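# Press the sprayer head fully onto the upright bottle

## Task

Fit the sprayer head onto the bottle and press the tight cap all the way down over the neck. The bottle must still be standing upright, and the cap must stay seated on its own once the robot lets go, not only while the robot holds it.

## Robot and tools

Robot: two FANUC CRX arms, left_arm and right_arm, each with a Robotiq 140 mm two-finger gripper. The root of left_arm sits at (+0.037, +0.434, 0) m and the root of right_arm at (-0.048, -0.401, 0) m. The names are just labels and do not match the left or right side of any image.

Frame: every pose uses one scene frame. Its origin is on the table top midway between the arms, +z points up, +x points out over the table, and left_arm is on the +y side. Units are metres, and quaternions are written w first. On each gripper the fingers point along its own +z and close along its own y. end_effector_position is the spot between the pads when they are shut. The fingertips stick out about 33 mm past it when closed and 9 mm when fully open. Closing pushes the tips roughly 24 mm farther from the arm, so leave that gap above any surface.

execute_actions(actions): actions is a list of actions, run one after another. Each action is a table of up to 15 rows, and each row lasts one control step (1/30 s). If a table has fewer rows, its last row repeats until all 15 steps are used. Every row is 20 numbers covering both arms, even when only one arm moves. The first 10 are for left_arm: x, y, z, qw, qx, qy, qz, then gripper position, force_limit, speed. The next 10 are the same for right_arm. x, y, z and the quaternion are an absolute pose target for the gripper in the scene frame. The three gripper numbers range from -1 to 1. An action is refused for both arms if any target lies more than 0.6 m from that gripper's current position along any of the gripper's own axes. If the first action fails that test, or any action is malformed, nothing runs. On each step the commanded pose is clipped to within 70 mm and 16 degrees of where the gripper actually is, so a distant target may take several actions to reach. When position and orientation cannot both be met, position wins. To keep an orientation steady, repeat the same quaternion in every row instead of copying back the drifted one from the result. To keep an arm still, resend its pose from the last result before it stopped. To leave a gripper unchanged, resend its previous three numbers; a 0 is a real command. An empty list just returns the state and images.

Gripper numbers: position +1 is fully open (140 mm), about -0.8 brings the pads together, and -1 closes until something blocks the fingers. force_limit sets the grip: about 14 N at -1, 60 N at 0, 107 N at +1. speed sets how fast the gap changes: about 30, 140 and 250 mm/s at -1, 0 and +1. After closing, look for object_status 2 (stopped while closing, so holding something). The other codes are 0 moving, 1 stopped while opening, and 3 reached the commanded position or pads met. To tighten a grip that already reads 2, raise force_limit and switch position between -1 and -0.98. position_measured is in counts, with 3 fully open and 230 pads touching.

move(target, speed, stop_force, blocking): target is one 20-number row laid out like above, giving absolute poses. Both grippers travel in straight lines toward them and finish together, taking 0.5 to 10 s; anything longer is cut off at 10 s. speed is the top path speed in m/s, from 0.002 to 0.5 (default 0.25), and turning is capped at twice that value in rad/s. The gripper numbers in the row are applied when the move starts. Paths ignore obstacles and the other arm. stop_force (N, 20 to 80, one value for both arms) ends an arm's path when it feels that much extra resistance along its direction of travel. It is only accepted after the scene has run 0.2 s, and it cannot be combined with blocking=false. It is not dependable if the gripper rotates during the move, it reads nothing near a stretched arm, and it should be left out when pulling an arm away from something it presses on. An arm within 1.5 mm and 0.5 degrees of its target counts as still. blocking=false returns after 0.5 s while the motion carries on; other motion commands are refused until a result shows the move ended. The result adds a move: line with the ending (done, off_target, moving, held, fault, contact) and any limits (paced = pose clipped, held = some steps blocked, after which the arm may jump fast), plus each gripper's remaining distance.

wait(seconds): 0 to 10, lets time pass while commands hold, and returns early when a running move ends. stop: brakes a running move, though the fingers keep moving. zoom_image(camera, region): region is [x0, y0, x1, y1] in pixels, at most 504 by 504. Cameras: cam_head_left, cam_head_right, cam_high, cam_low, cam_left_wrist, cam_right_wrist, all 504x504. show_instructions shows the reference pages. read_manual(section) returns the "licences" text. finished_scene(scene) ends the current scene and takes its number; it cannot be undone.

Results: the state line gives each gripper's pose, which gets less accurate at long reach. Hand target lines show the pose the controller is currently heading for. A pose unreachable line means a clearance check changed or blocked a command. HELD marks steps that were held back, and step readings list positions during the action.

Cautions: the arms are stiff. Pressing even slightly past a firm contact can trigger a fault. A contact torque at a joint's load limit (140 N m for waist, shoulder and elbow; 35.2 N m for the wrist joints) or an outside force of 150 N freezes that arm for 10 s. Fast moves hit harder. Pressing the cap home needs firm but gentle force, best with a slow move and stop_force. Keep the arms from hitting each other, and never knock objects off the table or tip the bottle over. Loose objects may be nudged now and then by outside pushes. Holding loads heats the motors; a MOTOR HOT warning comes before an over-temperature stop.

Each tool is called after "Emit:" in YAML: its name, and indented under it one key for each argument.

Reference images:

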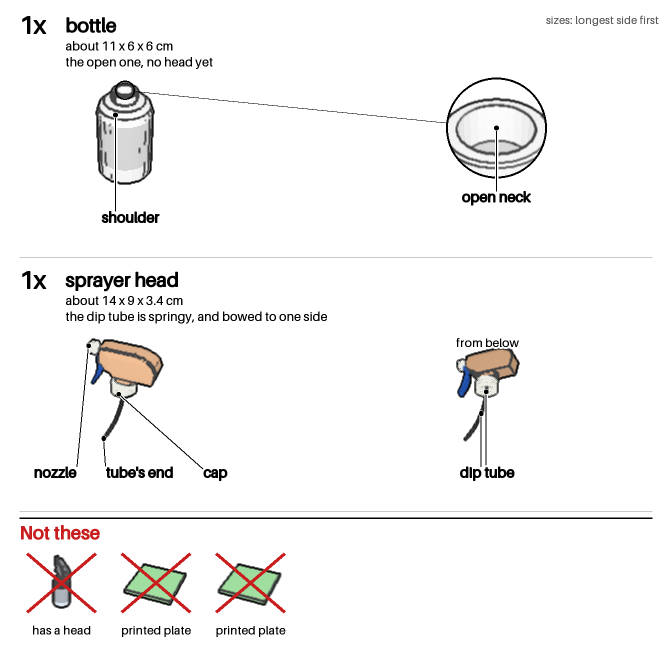

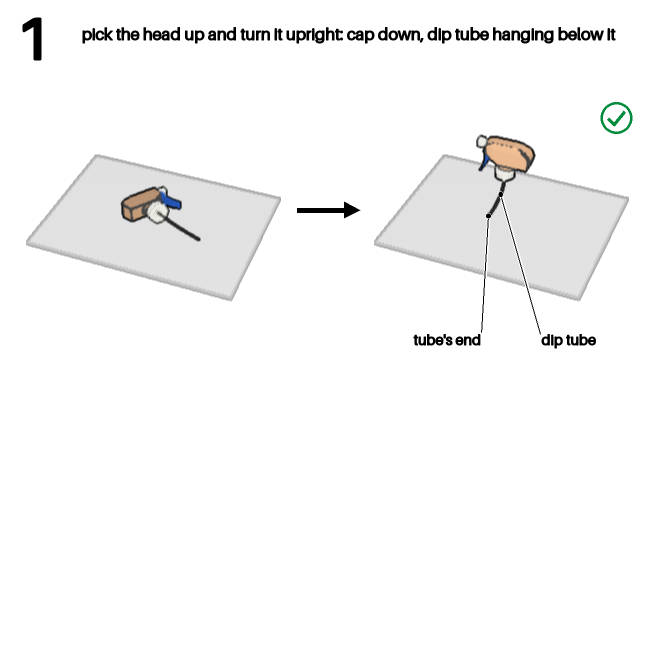

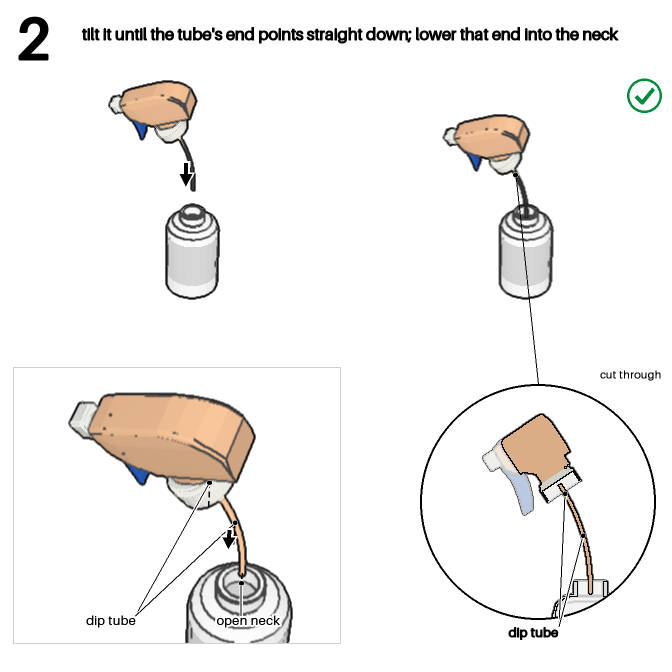

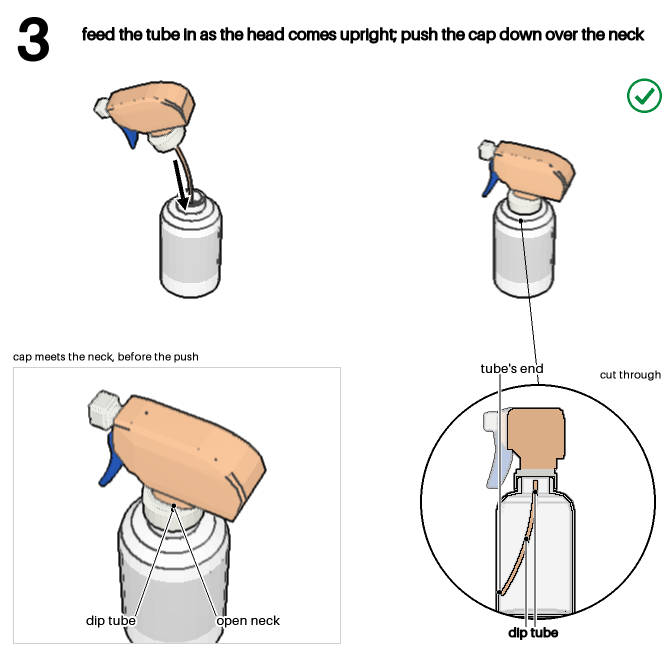

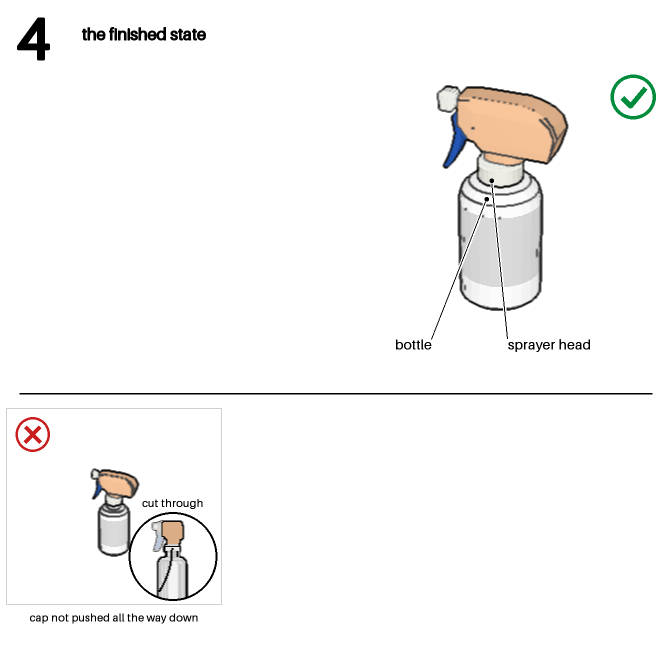

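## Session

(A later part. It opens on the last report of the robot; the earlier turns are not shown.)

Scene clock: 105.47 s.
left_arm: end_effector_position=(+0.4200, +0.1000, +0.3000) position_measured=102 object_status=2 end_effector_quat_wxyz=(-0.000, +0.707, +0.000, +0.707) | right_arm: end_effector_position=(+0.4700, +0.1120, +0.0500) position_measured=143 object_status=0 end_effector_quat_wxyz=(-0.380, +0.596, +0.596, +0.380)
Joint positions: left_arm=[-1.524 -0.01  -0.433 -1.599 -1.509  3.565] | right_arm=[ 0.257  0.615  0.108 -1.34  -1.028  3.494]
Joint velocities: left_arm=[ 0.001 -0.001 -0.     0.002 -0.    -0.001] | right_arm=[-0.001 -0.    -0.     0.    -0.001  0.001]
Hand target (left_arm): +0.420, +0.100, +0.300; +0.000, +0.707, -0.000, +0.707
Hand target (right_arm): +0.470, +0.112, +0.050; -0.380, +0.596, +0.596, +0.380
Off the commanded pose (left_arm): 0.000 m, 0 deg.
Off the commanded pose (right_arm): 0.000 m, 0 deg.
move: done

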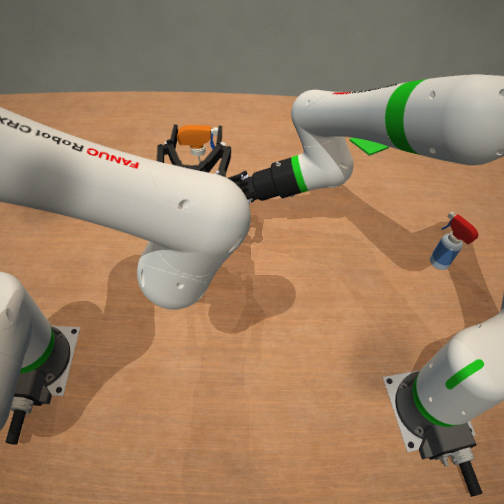

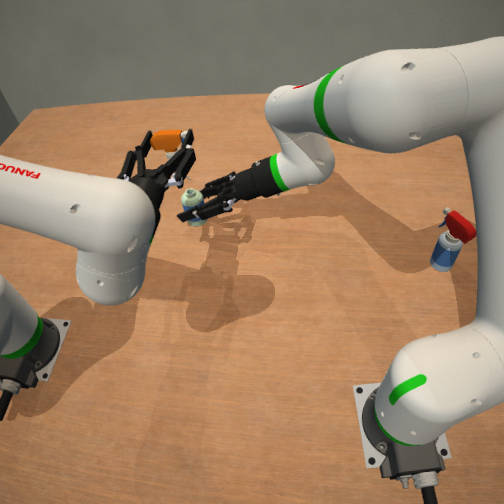

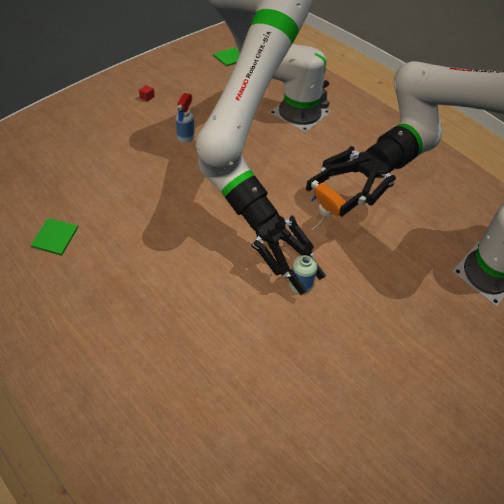

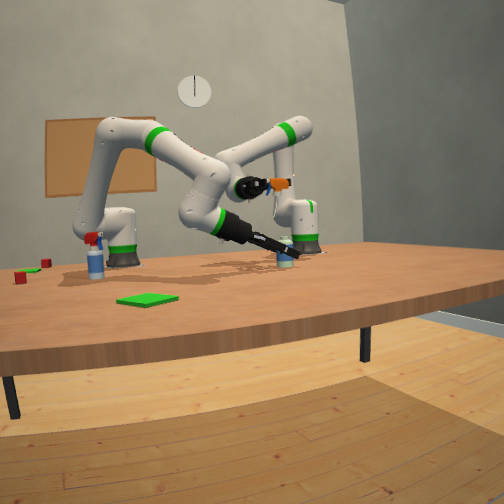

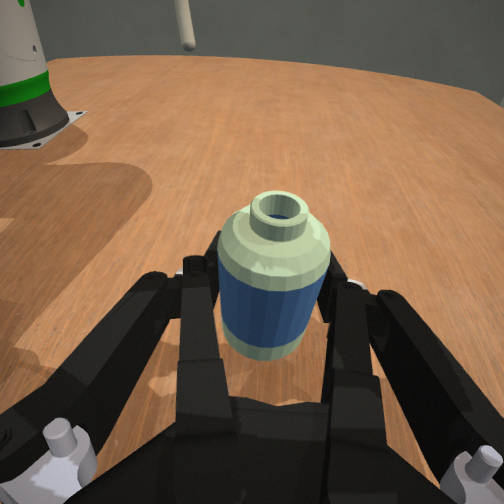

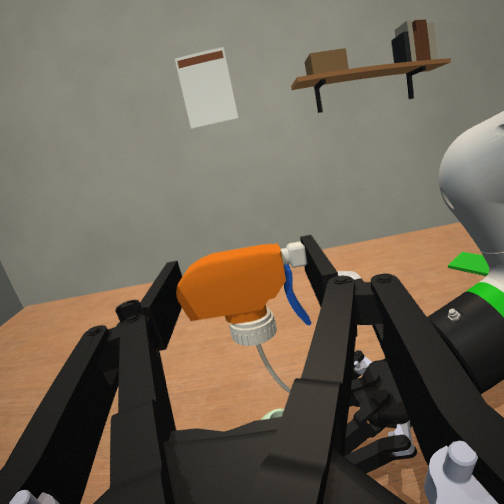

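Emit:
move:
  target: [0.458,0.092,0.26,-0.153,0.69,-0.153,0.69,-1,1,-0.3, 0.47,0.112,0.05,0.38,-0.596,-0.596,-0.38,-1,0,-0.3]
  speed: 0.1

Emit:
zoom_image:
  camera: "cam_low"
  region: [220,160,340,280]

Emit:
zoom_image:
  camera: "cam_high"
  region: [240,150,400,310]

Scene clock: 115.53 s.
left_arm: end_effector_position=(+0.4580, +0.0919, +0.2600) position_measured=102 object_status=2 end_effector_quat_wxyz=(-0.153, +0.690, -0.153, +0.690) | right_arm: end_effector_position=(+0.4700, +0.1120, +0.0500) position_measured=143 object_status=2 end_effector_quat_wxyz=(-0.380, +0.596, +0.596, +0.380)
Joint positions: left_arm=[-1.436  0.112 -0.429 -1.652 -1.437  3.251] | right_arm=[ 0.257  0.615  0.108 -1.34  -1.028  3.494]
Joint velocities: left_arm=[-0.     0.002 -0.    -0.001 -0.     0.001] | right_arm=[-0.  0. -0.  0.  0.  0.]
Hand target (left_arm): +0.458, +0.092, +0.260; -0.153, +0.690, -0.153, +0.690
Hand target (right_arm): +0.470, +0.112, +0.050; -0.380, +0.596, +0.596, +0.380
Off the commanded pose (left_arm): 0.000 m, 0 deg.
Off the commanded pose (right_arm): 0.000 m, 0 deg.
move: done

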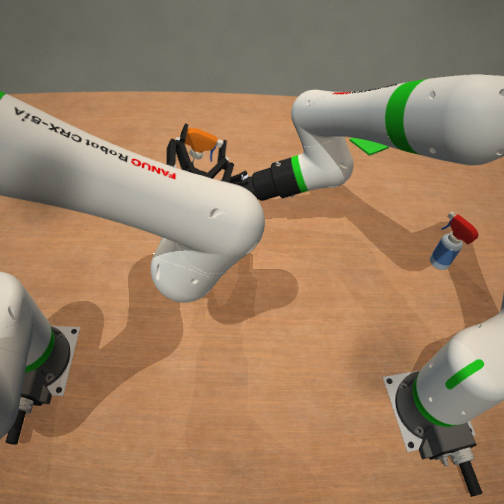

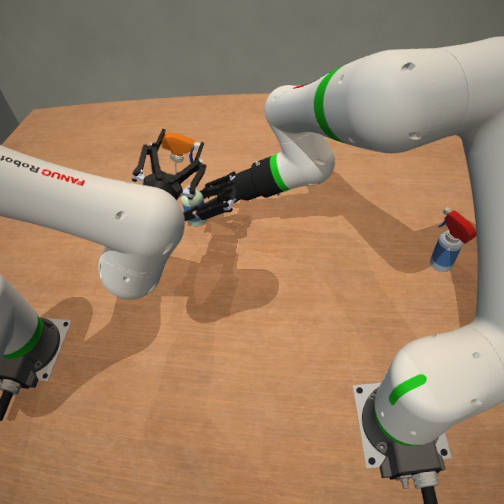

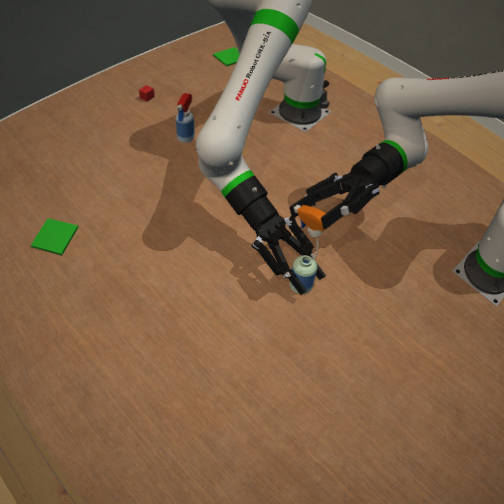

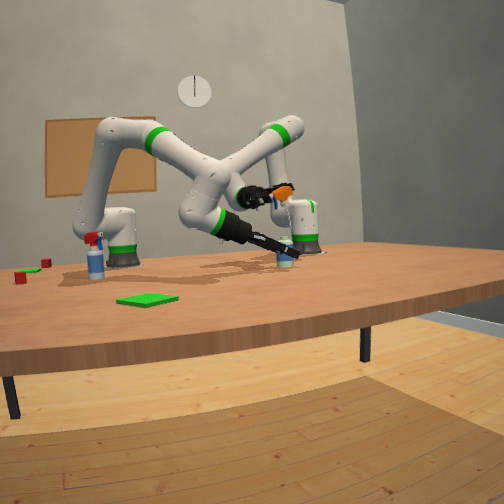

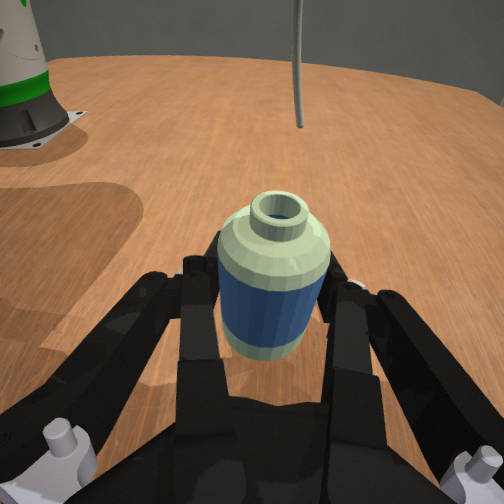

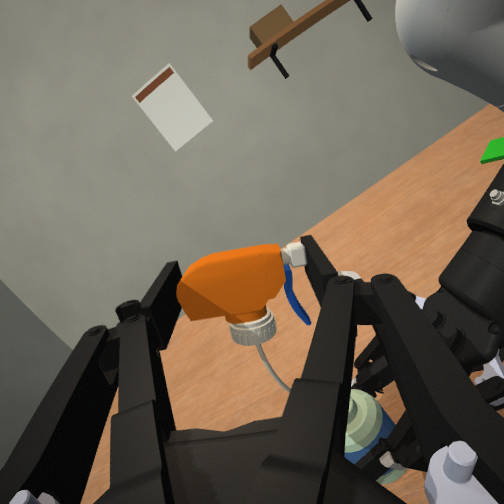

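Region (220, 160, 340, 280) of cam_low's 504x504 image, scaled by 4.200, with more detail than that image has.

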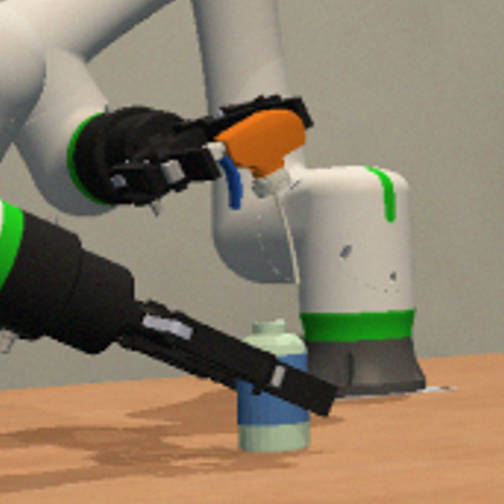

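Region (240, 150, 400, 310) of cam_high's 504x504 image, scaled by 3.150, with more detail than that image has.

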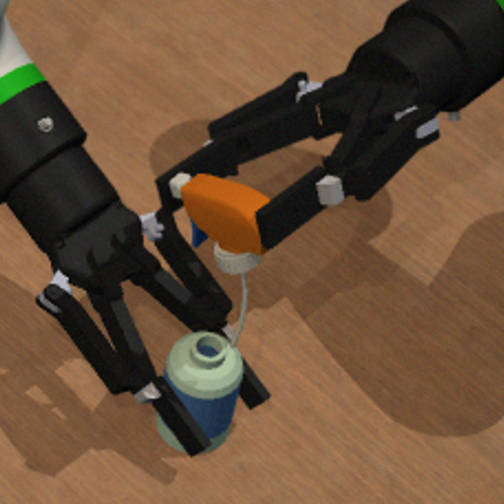

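Emit:
move:
  target: [0.45,0.072,0.24,-0.153,0.69,-0.153,0.69,-1,1,-0.3, 0.47,0.112,0.05,0.38,-0.596,-0.596,-0.38,-1,0,-0.3]
  speed: 0.06

Emit:
zoom_image:
  camera: "cam_low"
  region: [220,160,340,280]

Emit:
zoom_image:
  camera: "cam_high"
  region: [240,150,400,310]

Scene clock: 120.43 s.
left_arm: end_effector_position=(+0.4500, +0.0719, +0.2399) position_measured=102 object_status=2 end_effector_quat_wxyz=(-0.153, +0.690, -0.153, +0.690) | right_arm: end_effector_position=(+0.4700, +0.1120, +0.0500) position_measured=143 object_status=2 end_effector_quat_wxyz=(-0.380, +0.596, +0.596, +0.380)
Joint positions: left_arm=[-1.463  0.198 -0.392 -1.643 -1.463  3.299] | right_arm=[ 0.257  0.615  0.108 -1.34  -1.028  3.494]
Joint velocities: left_arm=[-0.001  0.002  0.    -0.002 -0.    -0.   ] | right_arm=[ 0.001 -0.     0.    -0.    -0.    -0.004]
Hand target (left_arm): +0.450, +0.072, +0.240; -0.153, +0.690, -0.153, +0.690
Hand target (right_arm): +0.470, +0.112, +0.050; -0.380, +0.596, +0.596, +0.380
Off the commanded pose (left_arm): 0.000 m, 0 deg.
Off the commanded pose (right_arm): 0.000 m, 0 deg.
move: done

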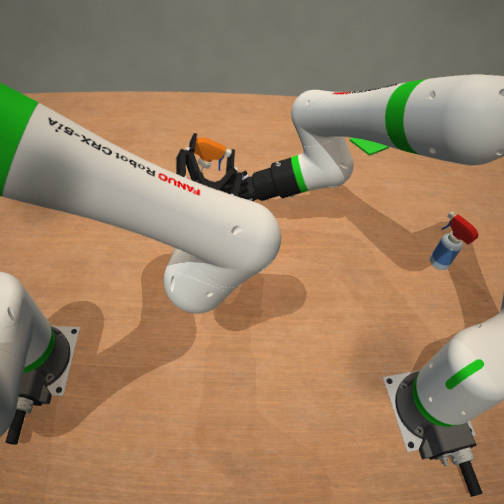

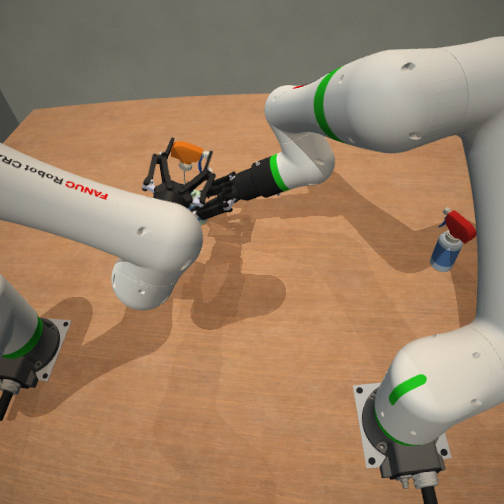

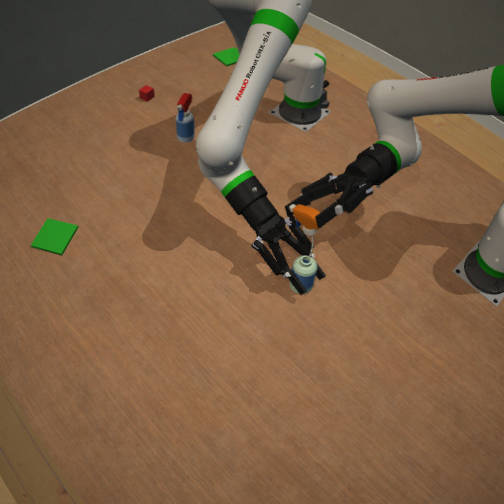

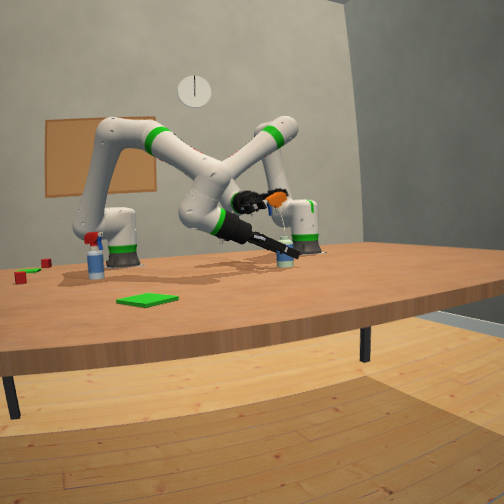

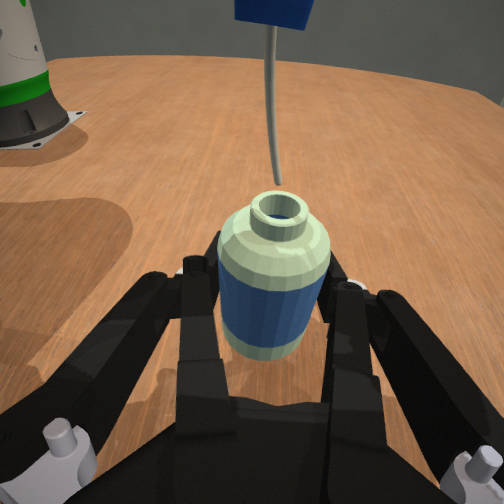

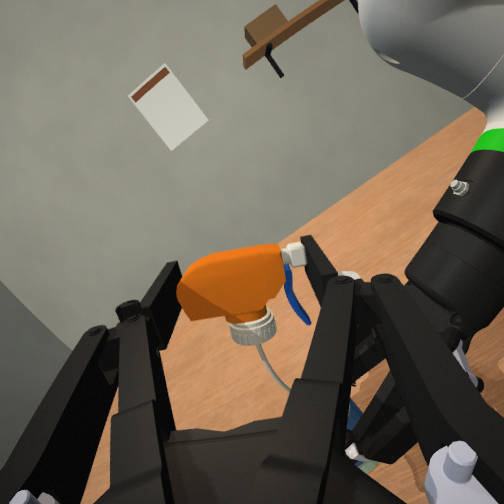

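Region (220, 160, 340, 280) of cam_low's 504x504 image, scaled by 4.200, with more detail than that image has.

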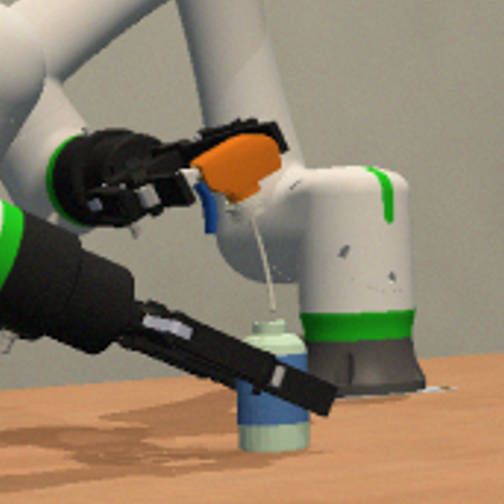

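Region (240, 150, 400, 310) of cam_high's 504x504 image, scaled by 3.150, with more detail than that image has.

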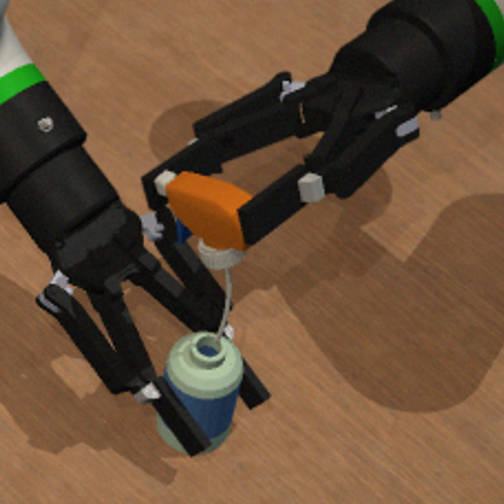

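Emit:
move:
  target: [0.45,0.072,0.21,-0.153,0.69,-0.153,0.69,-1,1,-0.3, 0.47,0.112,0.05,0.38,-0.596,-0.596,-0.38,-1,0,-0.3]
  speed: 0.05

Emit:
move:
  target: [0.454,0.109,0.158,0,0.707,0,0.707,-1,1,-0.3, 0.47,0.112,0.05,0.38,-0.596,-0.596,-0.38,-1,0,-0.3]
  speed: 0.05

Emit:
zoom_image:
  camera: "cam_low"
  region: [220,160,340,280]

Emit:
zoom_image:
  camera: "cam_high"
  region: [240,150,400,310]

Scene clock: 126.07 s.
left_arm: end_effector_position=(+0.4500, +0.0719, +0.2099) position_measured=102 object_status=2 end_effector_quat_wxyz=(-0.153, +0.690, -0.153, +0.690) | right_arm: end_effector_position=(+0.4700, +0.1120, +0.0500) position_measured=143 object_status=2 end_effector_quat_wxyz=(-0.380, +0.596, +0.596, +0.380)
Joint positions: left_arm=[-1.466  0.274 -0.4   -1.65  -1.472  3.383] | right_arm=[ 0.257  0.615  0.108 -1.34  -1.028  3.494]
Joint velocities: left_arm=[-0.     0.002 -0.     0.001  0.     0.001] | right_arm=[-0.002  0.    -0.     0.001 -0.001  0.001]
Hand target (left_arm): +0.450, +0.072, +0.210; -0.153, +0.690, -0.153, +0.690
Hand target (right_arm): +0.470, +0.112, +0.050; -0.380, +0.596, +0.596, +0.380
Off the commanded pose (left_arm): 0.000 m, 0 deg.
Off the commanded pose (right_arm): 0.000 m, 0 deg.
move: done

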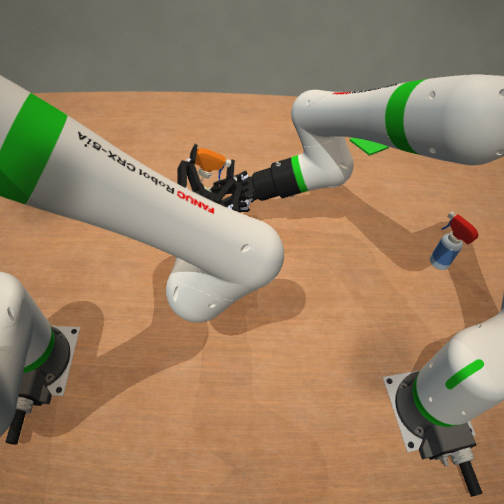

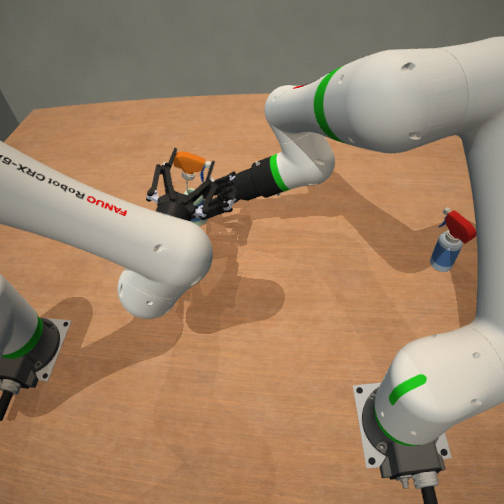

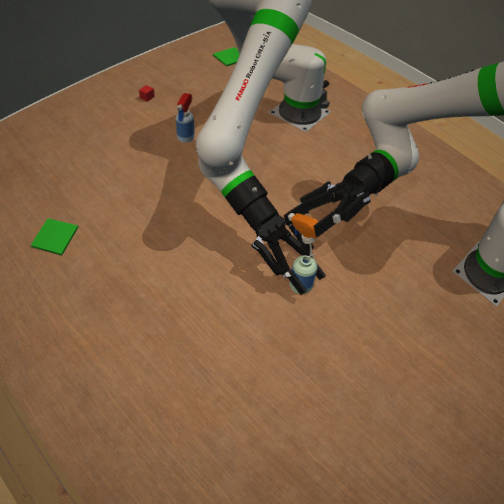

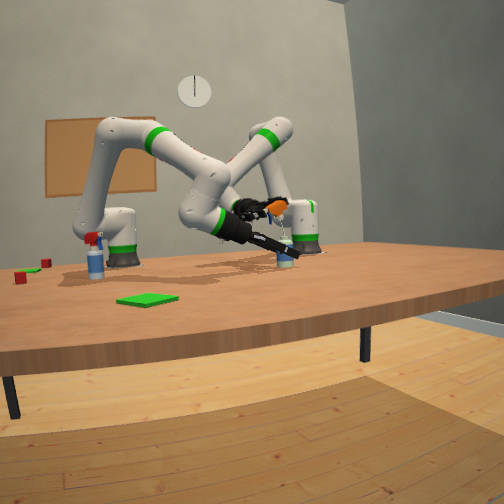

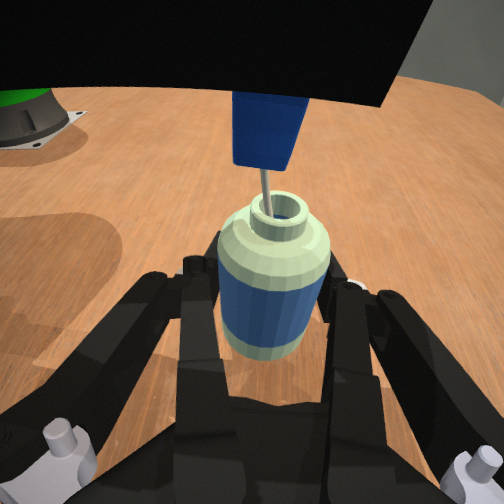

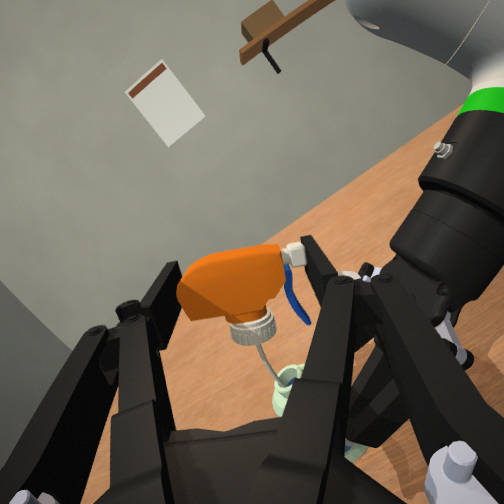

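Scene clock: 130.67 s.
left_arm: end_effector_position=(+0.4540, +0.1085, +0.1585) position_measured=102 object_status=2 end_effector_quat_wxyz=(-0.015, +0.719, -0.006, +0.695) | right_arm: end_effector_position=(+0.4700, +0.1120, +0.0500) position_measured=143 object_status=2 end_effector_quat_wxyz=(-0.380, +0.596, +0.596, +0.380)
Joint positions: left_arm=[-1.44   0.333 -0.48  -1.648 -1.45   3.927] | right_arm=[ 0.257  0.615  0.108 -1.34  -1.028  3.494]
Joint velocities: left_arm=[-0.001  0.     0.    -0.001  0.     0.   ] | right_arm=[ 0.001 -0.    -0.    -0.    -0.     0.   ]
Hand target (left_arm): +0.454, +0.109, +0.158; -0.015, +0.719, -0.006, +0.695
Hand target (right_arm): +0.470, +0.112, +0.050; -0.380, +0.596, +0.596, +0.380
Off the commanded pose (left_arm): 0.001 m, 3 deg.
Off the commanded pose (right_arm): 0.000 m, 0 deg.
joint sent to its limit (left arm) — the command would take joint 6 (wrist roll) past its upper limit, so that joint was sent only as far as its limit.
move: off_target (left_arm)

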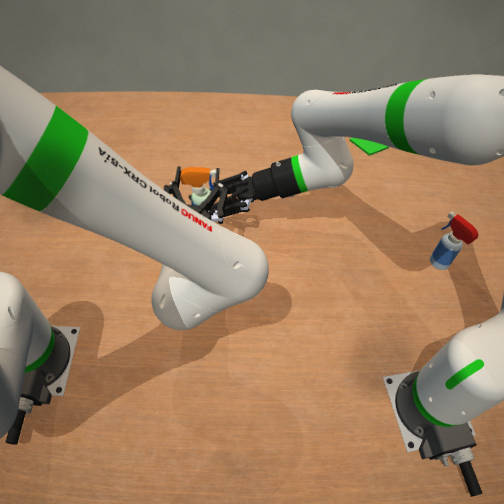

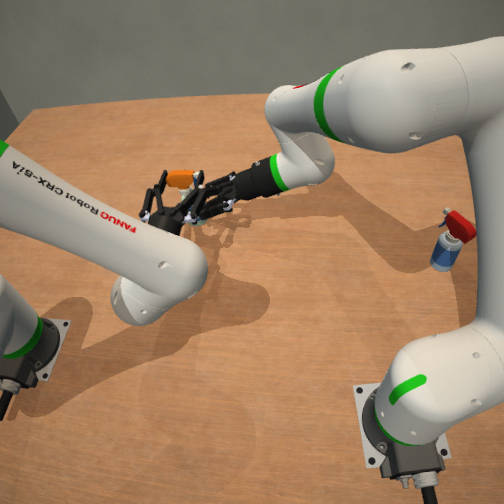

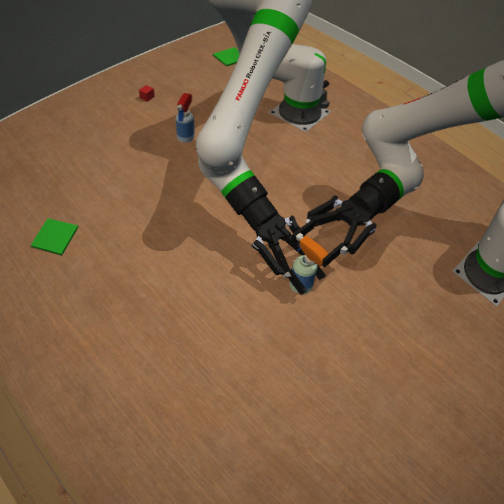

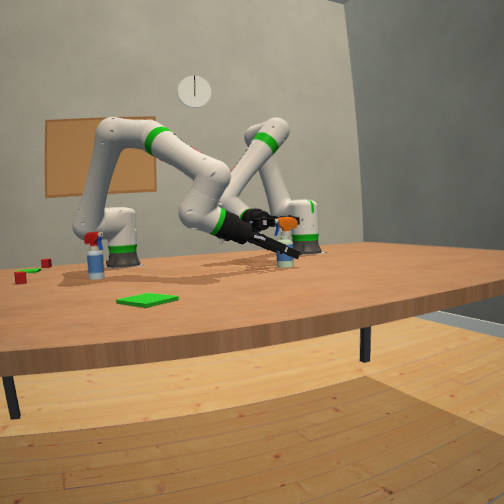

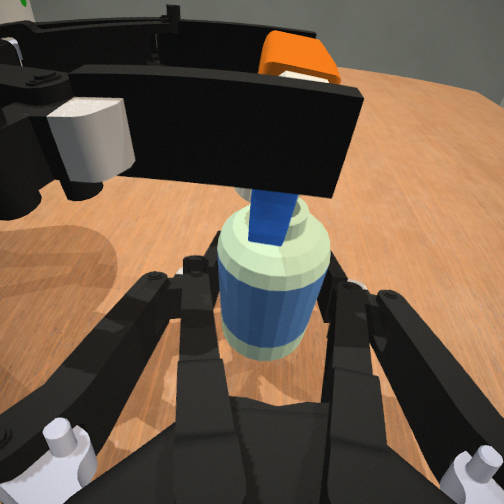

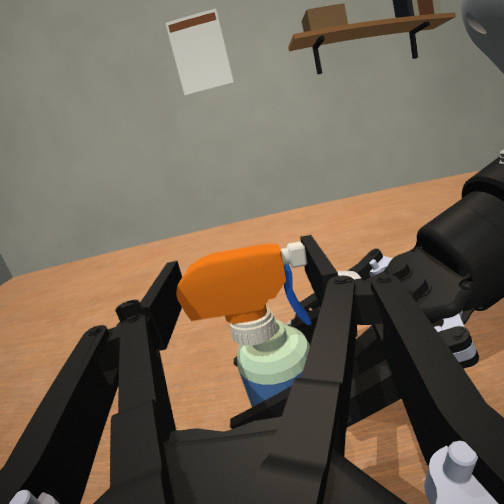

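Region (220, 160, 340, 280) of cam_low's 504x504 image, scaled by 4.200, with more detail than that image has.

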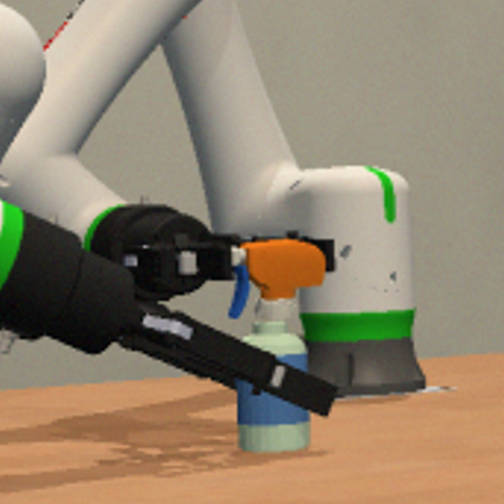

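Region (240, 150, 400, 310) of cam_high's 504x504 image, scaled by 3.150, with more detail than that image has.

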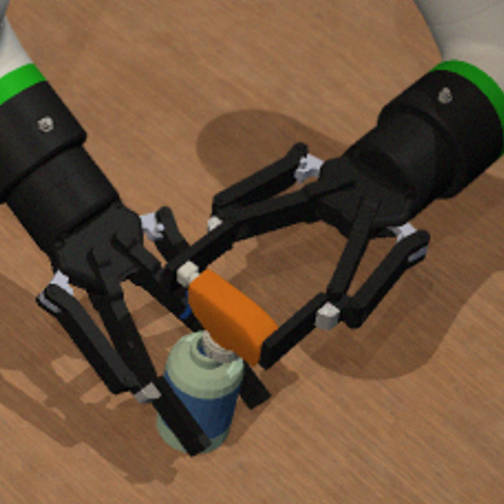

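Emit:
move:
  target: [0.46,0.101,0.16,0,0.707,0,0.707,-1,1,-0.3, 0.47,0.112,0.05,0.38,-0.596,-0.596,-0.38,-1,0,-0.3]
  speed: 0.03

Emit:
zoom_image:
  camera: "cam_low"
  region: [220,160,340,280]

Emit:
zoom_image:
  camera: "cam_high"
  region: [240,150,400,310]

Scene clock: 138.30 s.
left_arm: end_effector_position=(+0.4600, +0.1007, +0.1608) position_measured=102 object_status=2 end_effector_quat_wxyz=(-0.012, +0.717, -0.005, +0.697) | right_arm: end_effector_position=(+0.4700, +0.1120, +0.0500) position_measured=143 object_status=2 end_effector_quat_wxyz=(-0.380, +0.596, +0.596, +0.380)
Joint positions: left_arm=[-1.431  0.346 -0.461 -1.66  -1.447  3.927] | right_arm=[ 0.257  0.615  0.108 -1.34  -1.028  3.494]
Joint velocities: left_arm=[-0.001  0.001  0.    -0.     0.    -0.001] | right_arm=[-0.001  0.     0.    -0.     0.001  0.   ]
Hand target (left_arm): +0.460, +0.101, +0.161; -0.012, +0.717, -0.005, +0.697
Hand target (right_arm): +0.470, +0.112, +0.050; -0.380, +0.596, +0.596, +0.380
Off the commanded pose (left_arm): 0.001 m, 2 deg.
Off the commanded pose (right_arm): 0.000 m, 0 deg.
joint sent to its limit (left arm) — the command would take joint 6 (wrist roll) past its upper limit, so that joint was sent only as far as its limit.
move: done

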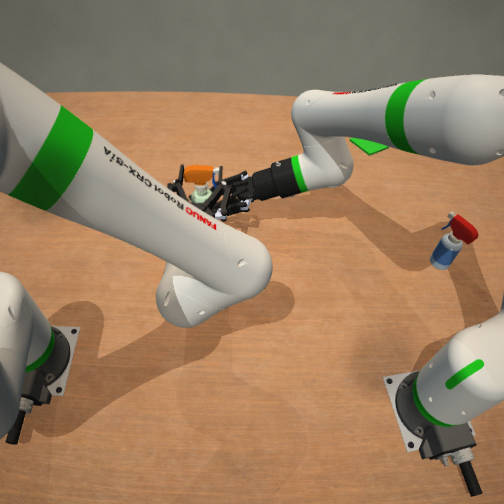

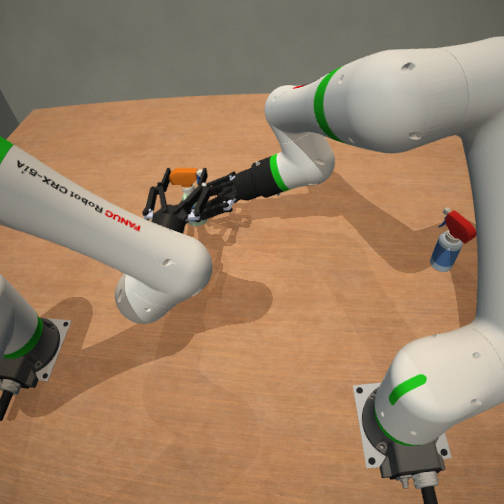

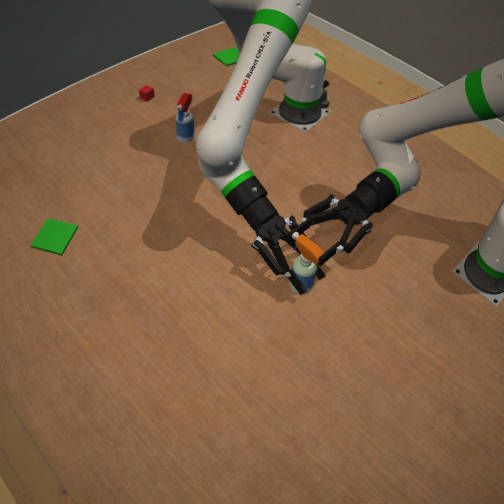

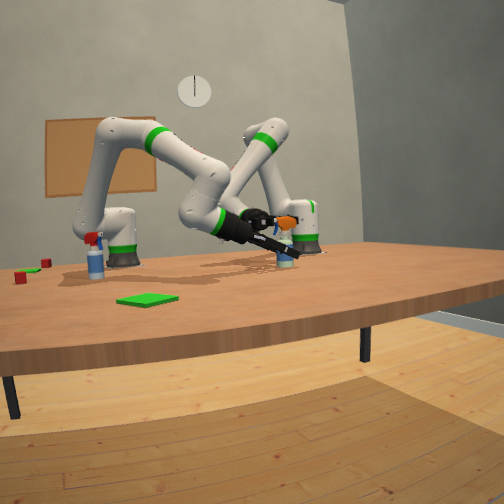

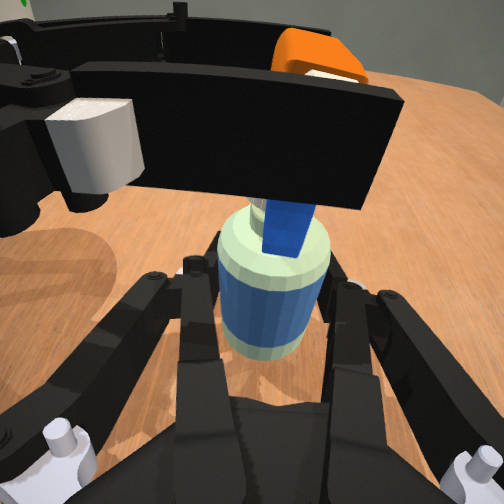

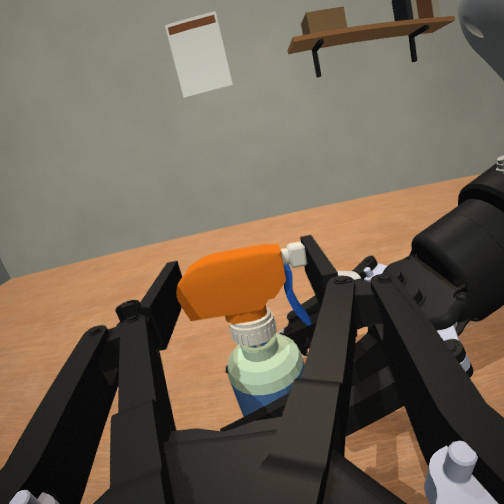

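Region (220, 160, 340, 280) of cam_low's 504x504 image, scaled by 4.200, with more detail than that image has.

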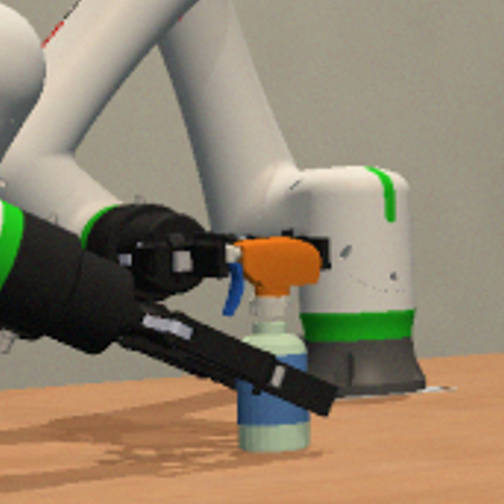

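Region (240, 150, 400, 310) of cam_high's 504x504 image, scaled by 3.150, with more detail than that image has.

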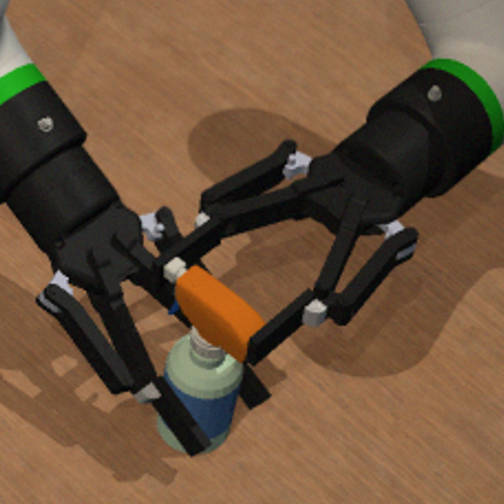

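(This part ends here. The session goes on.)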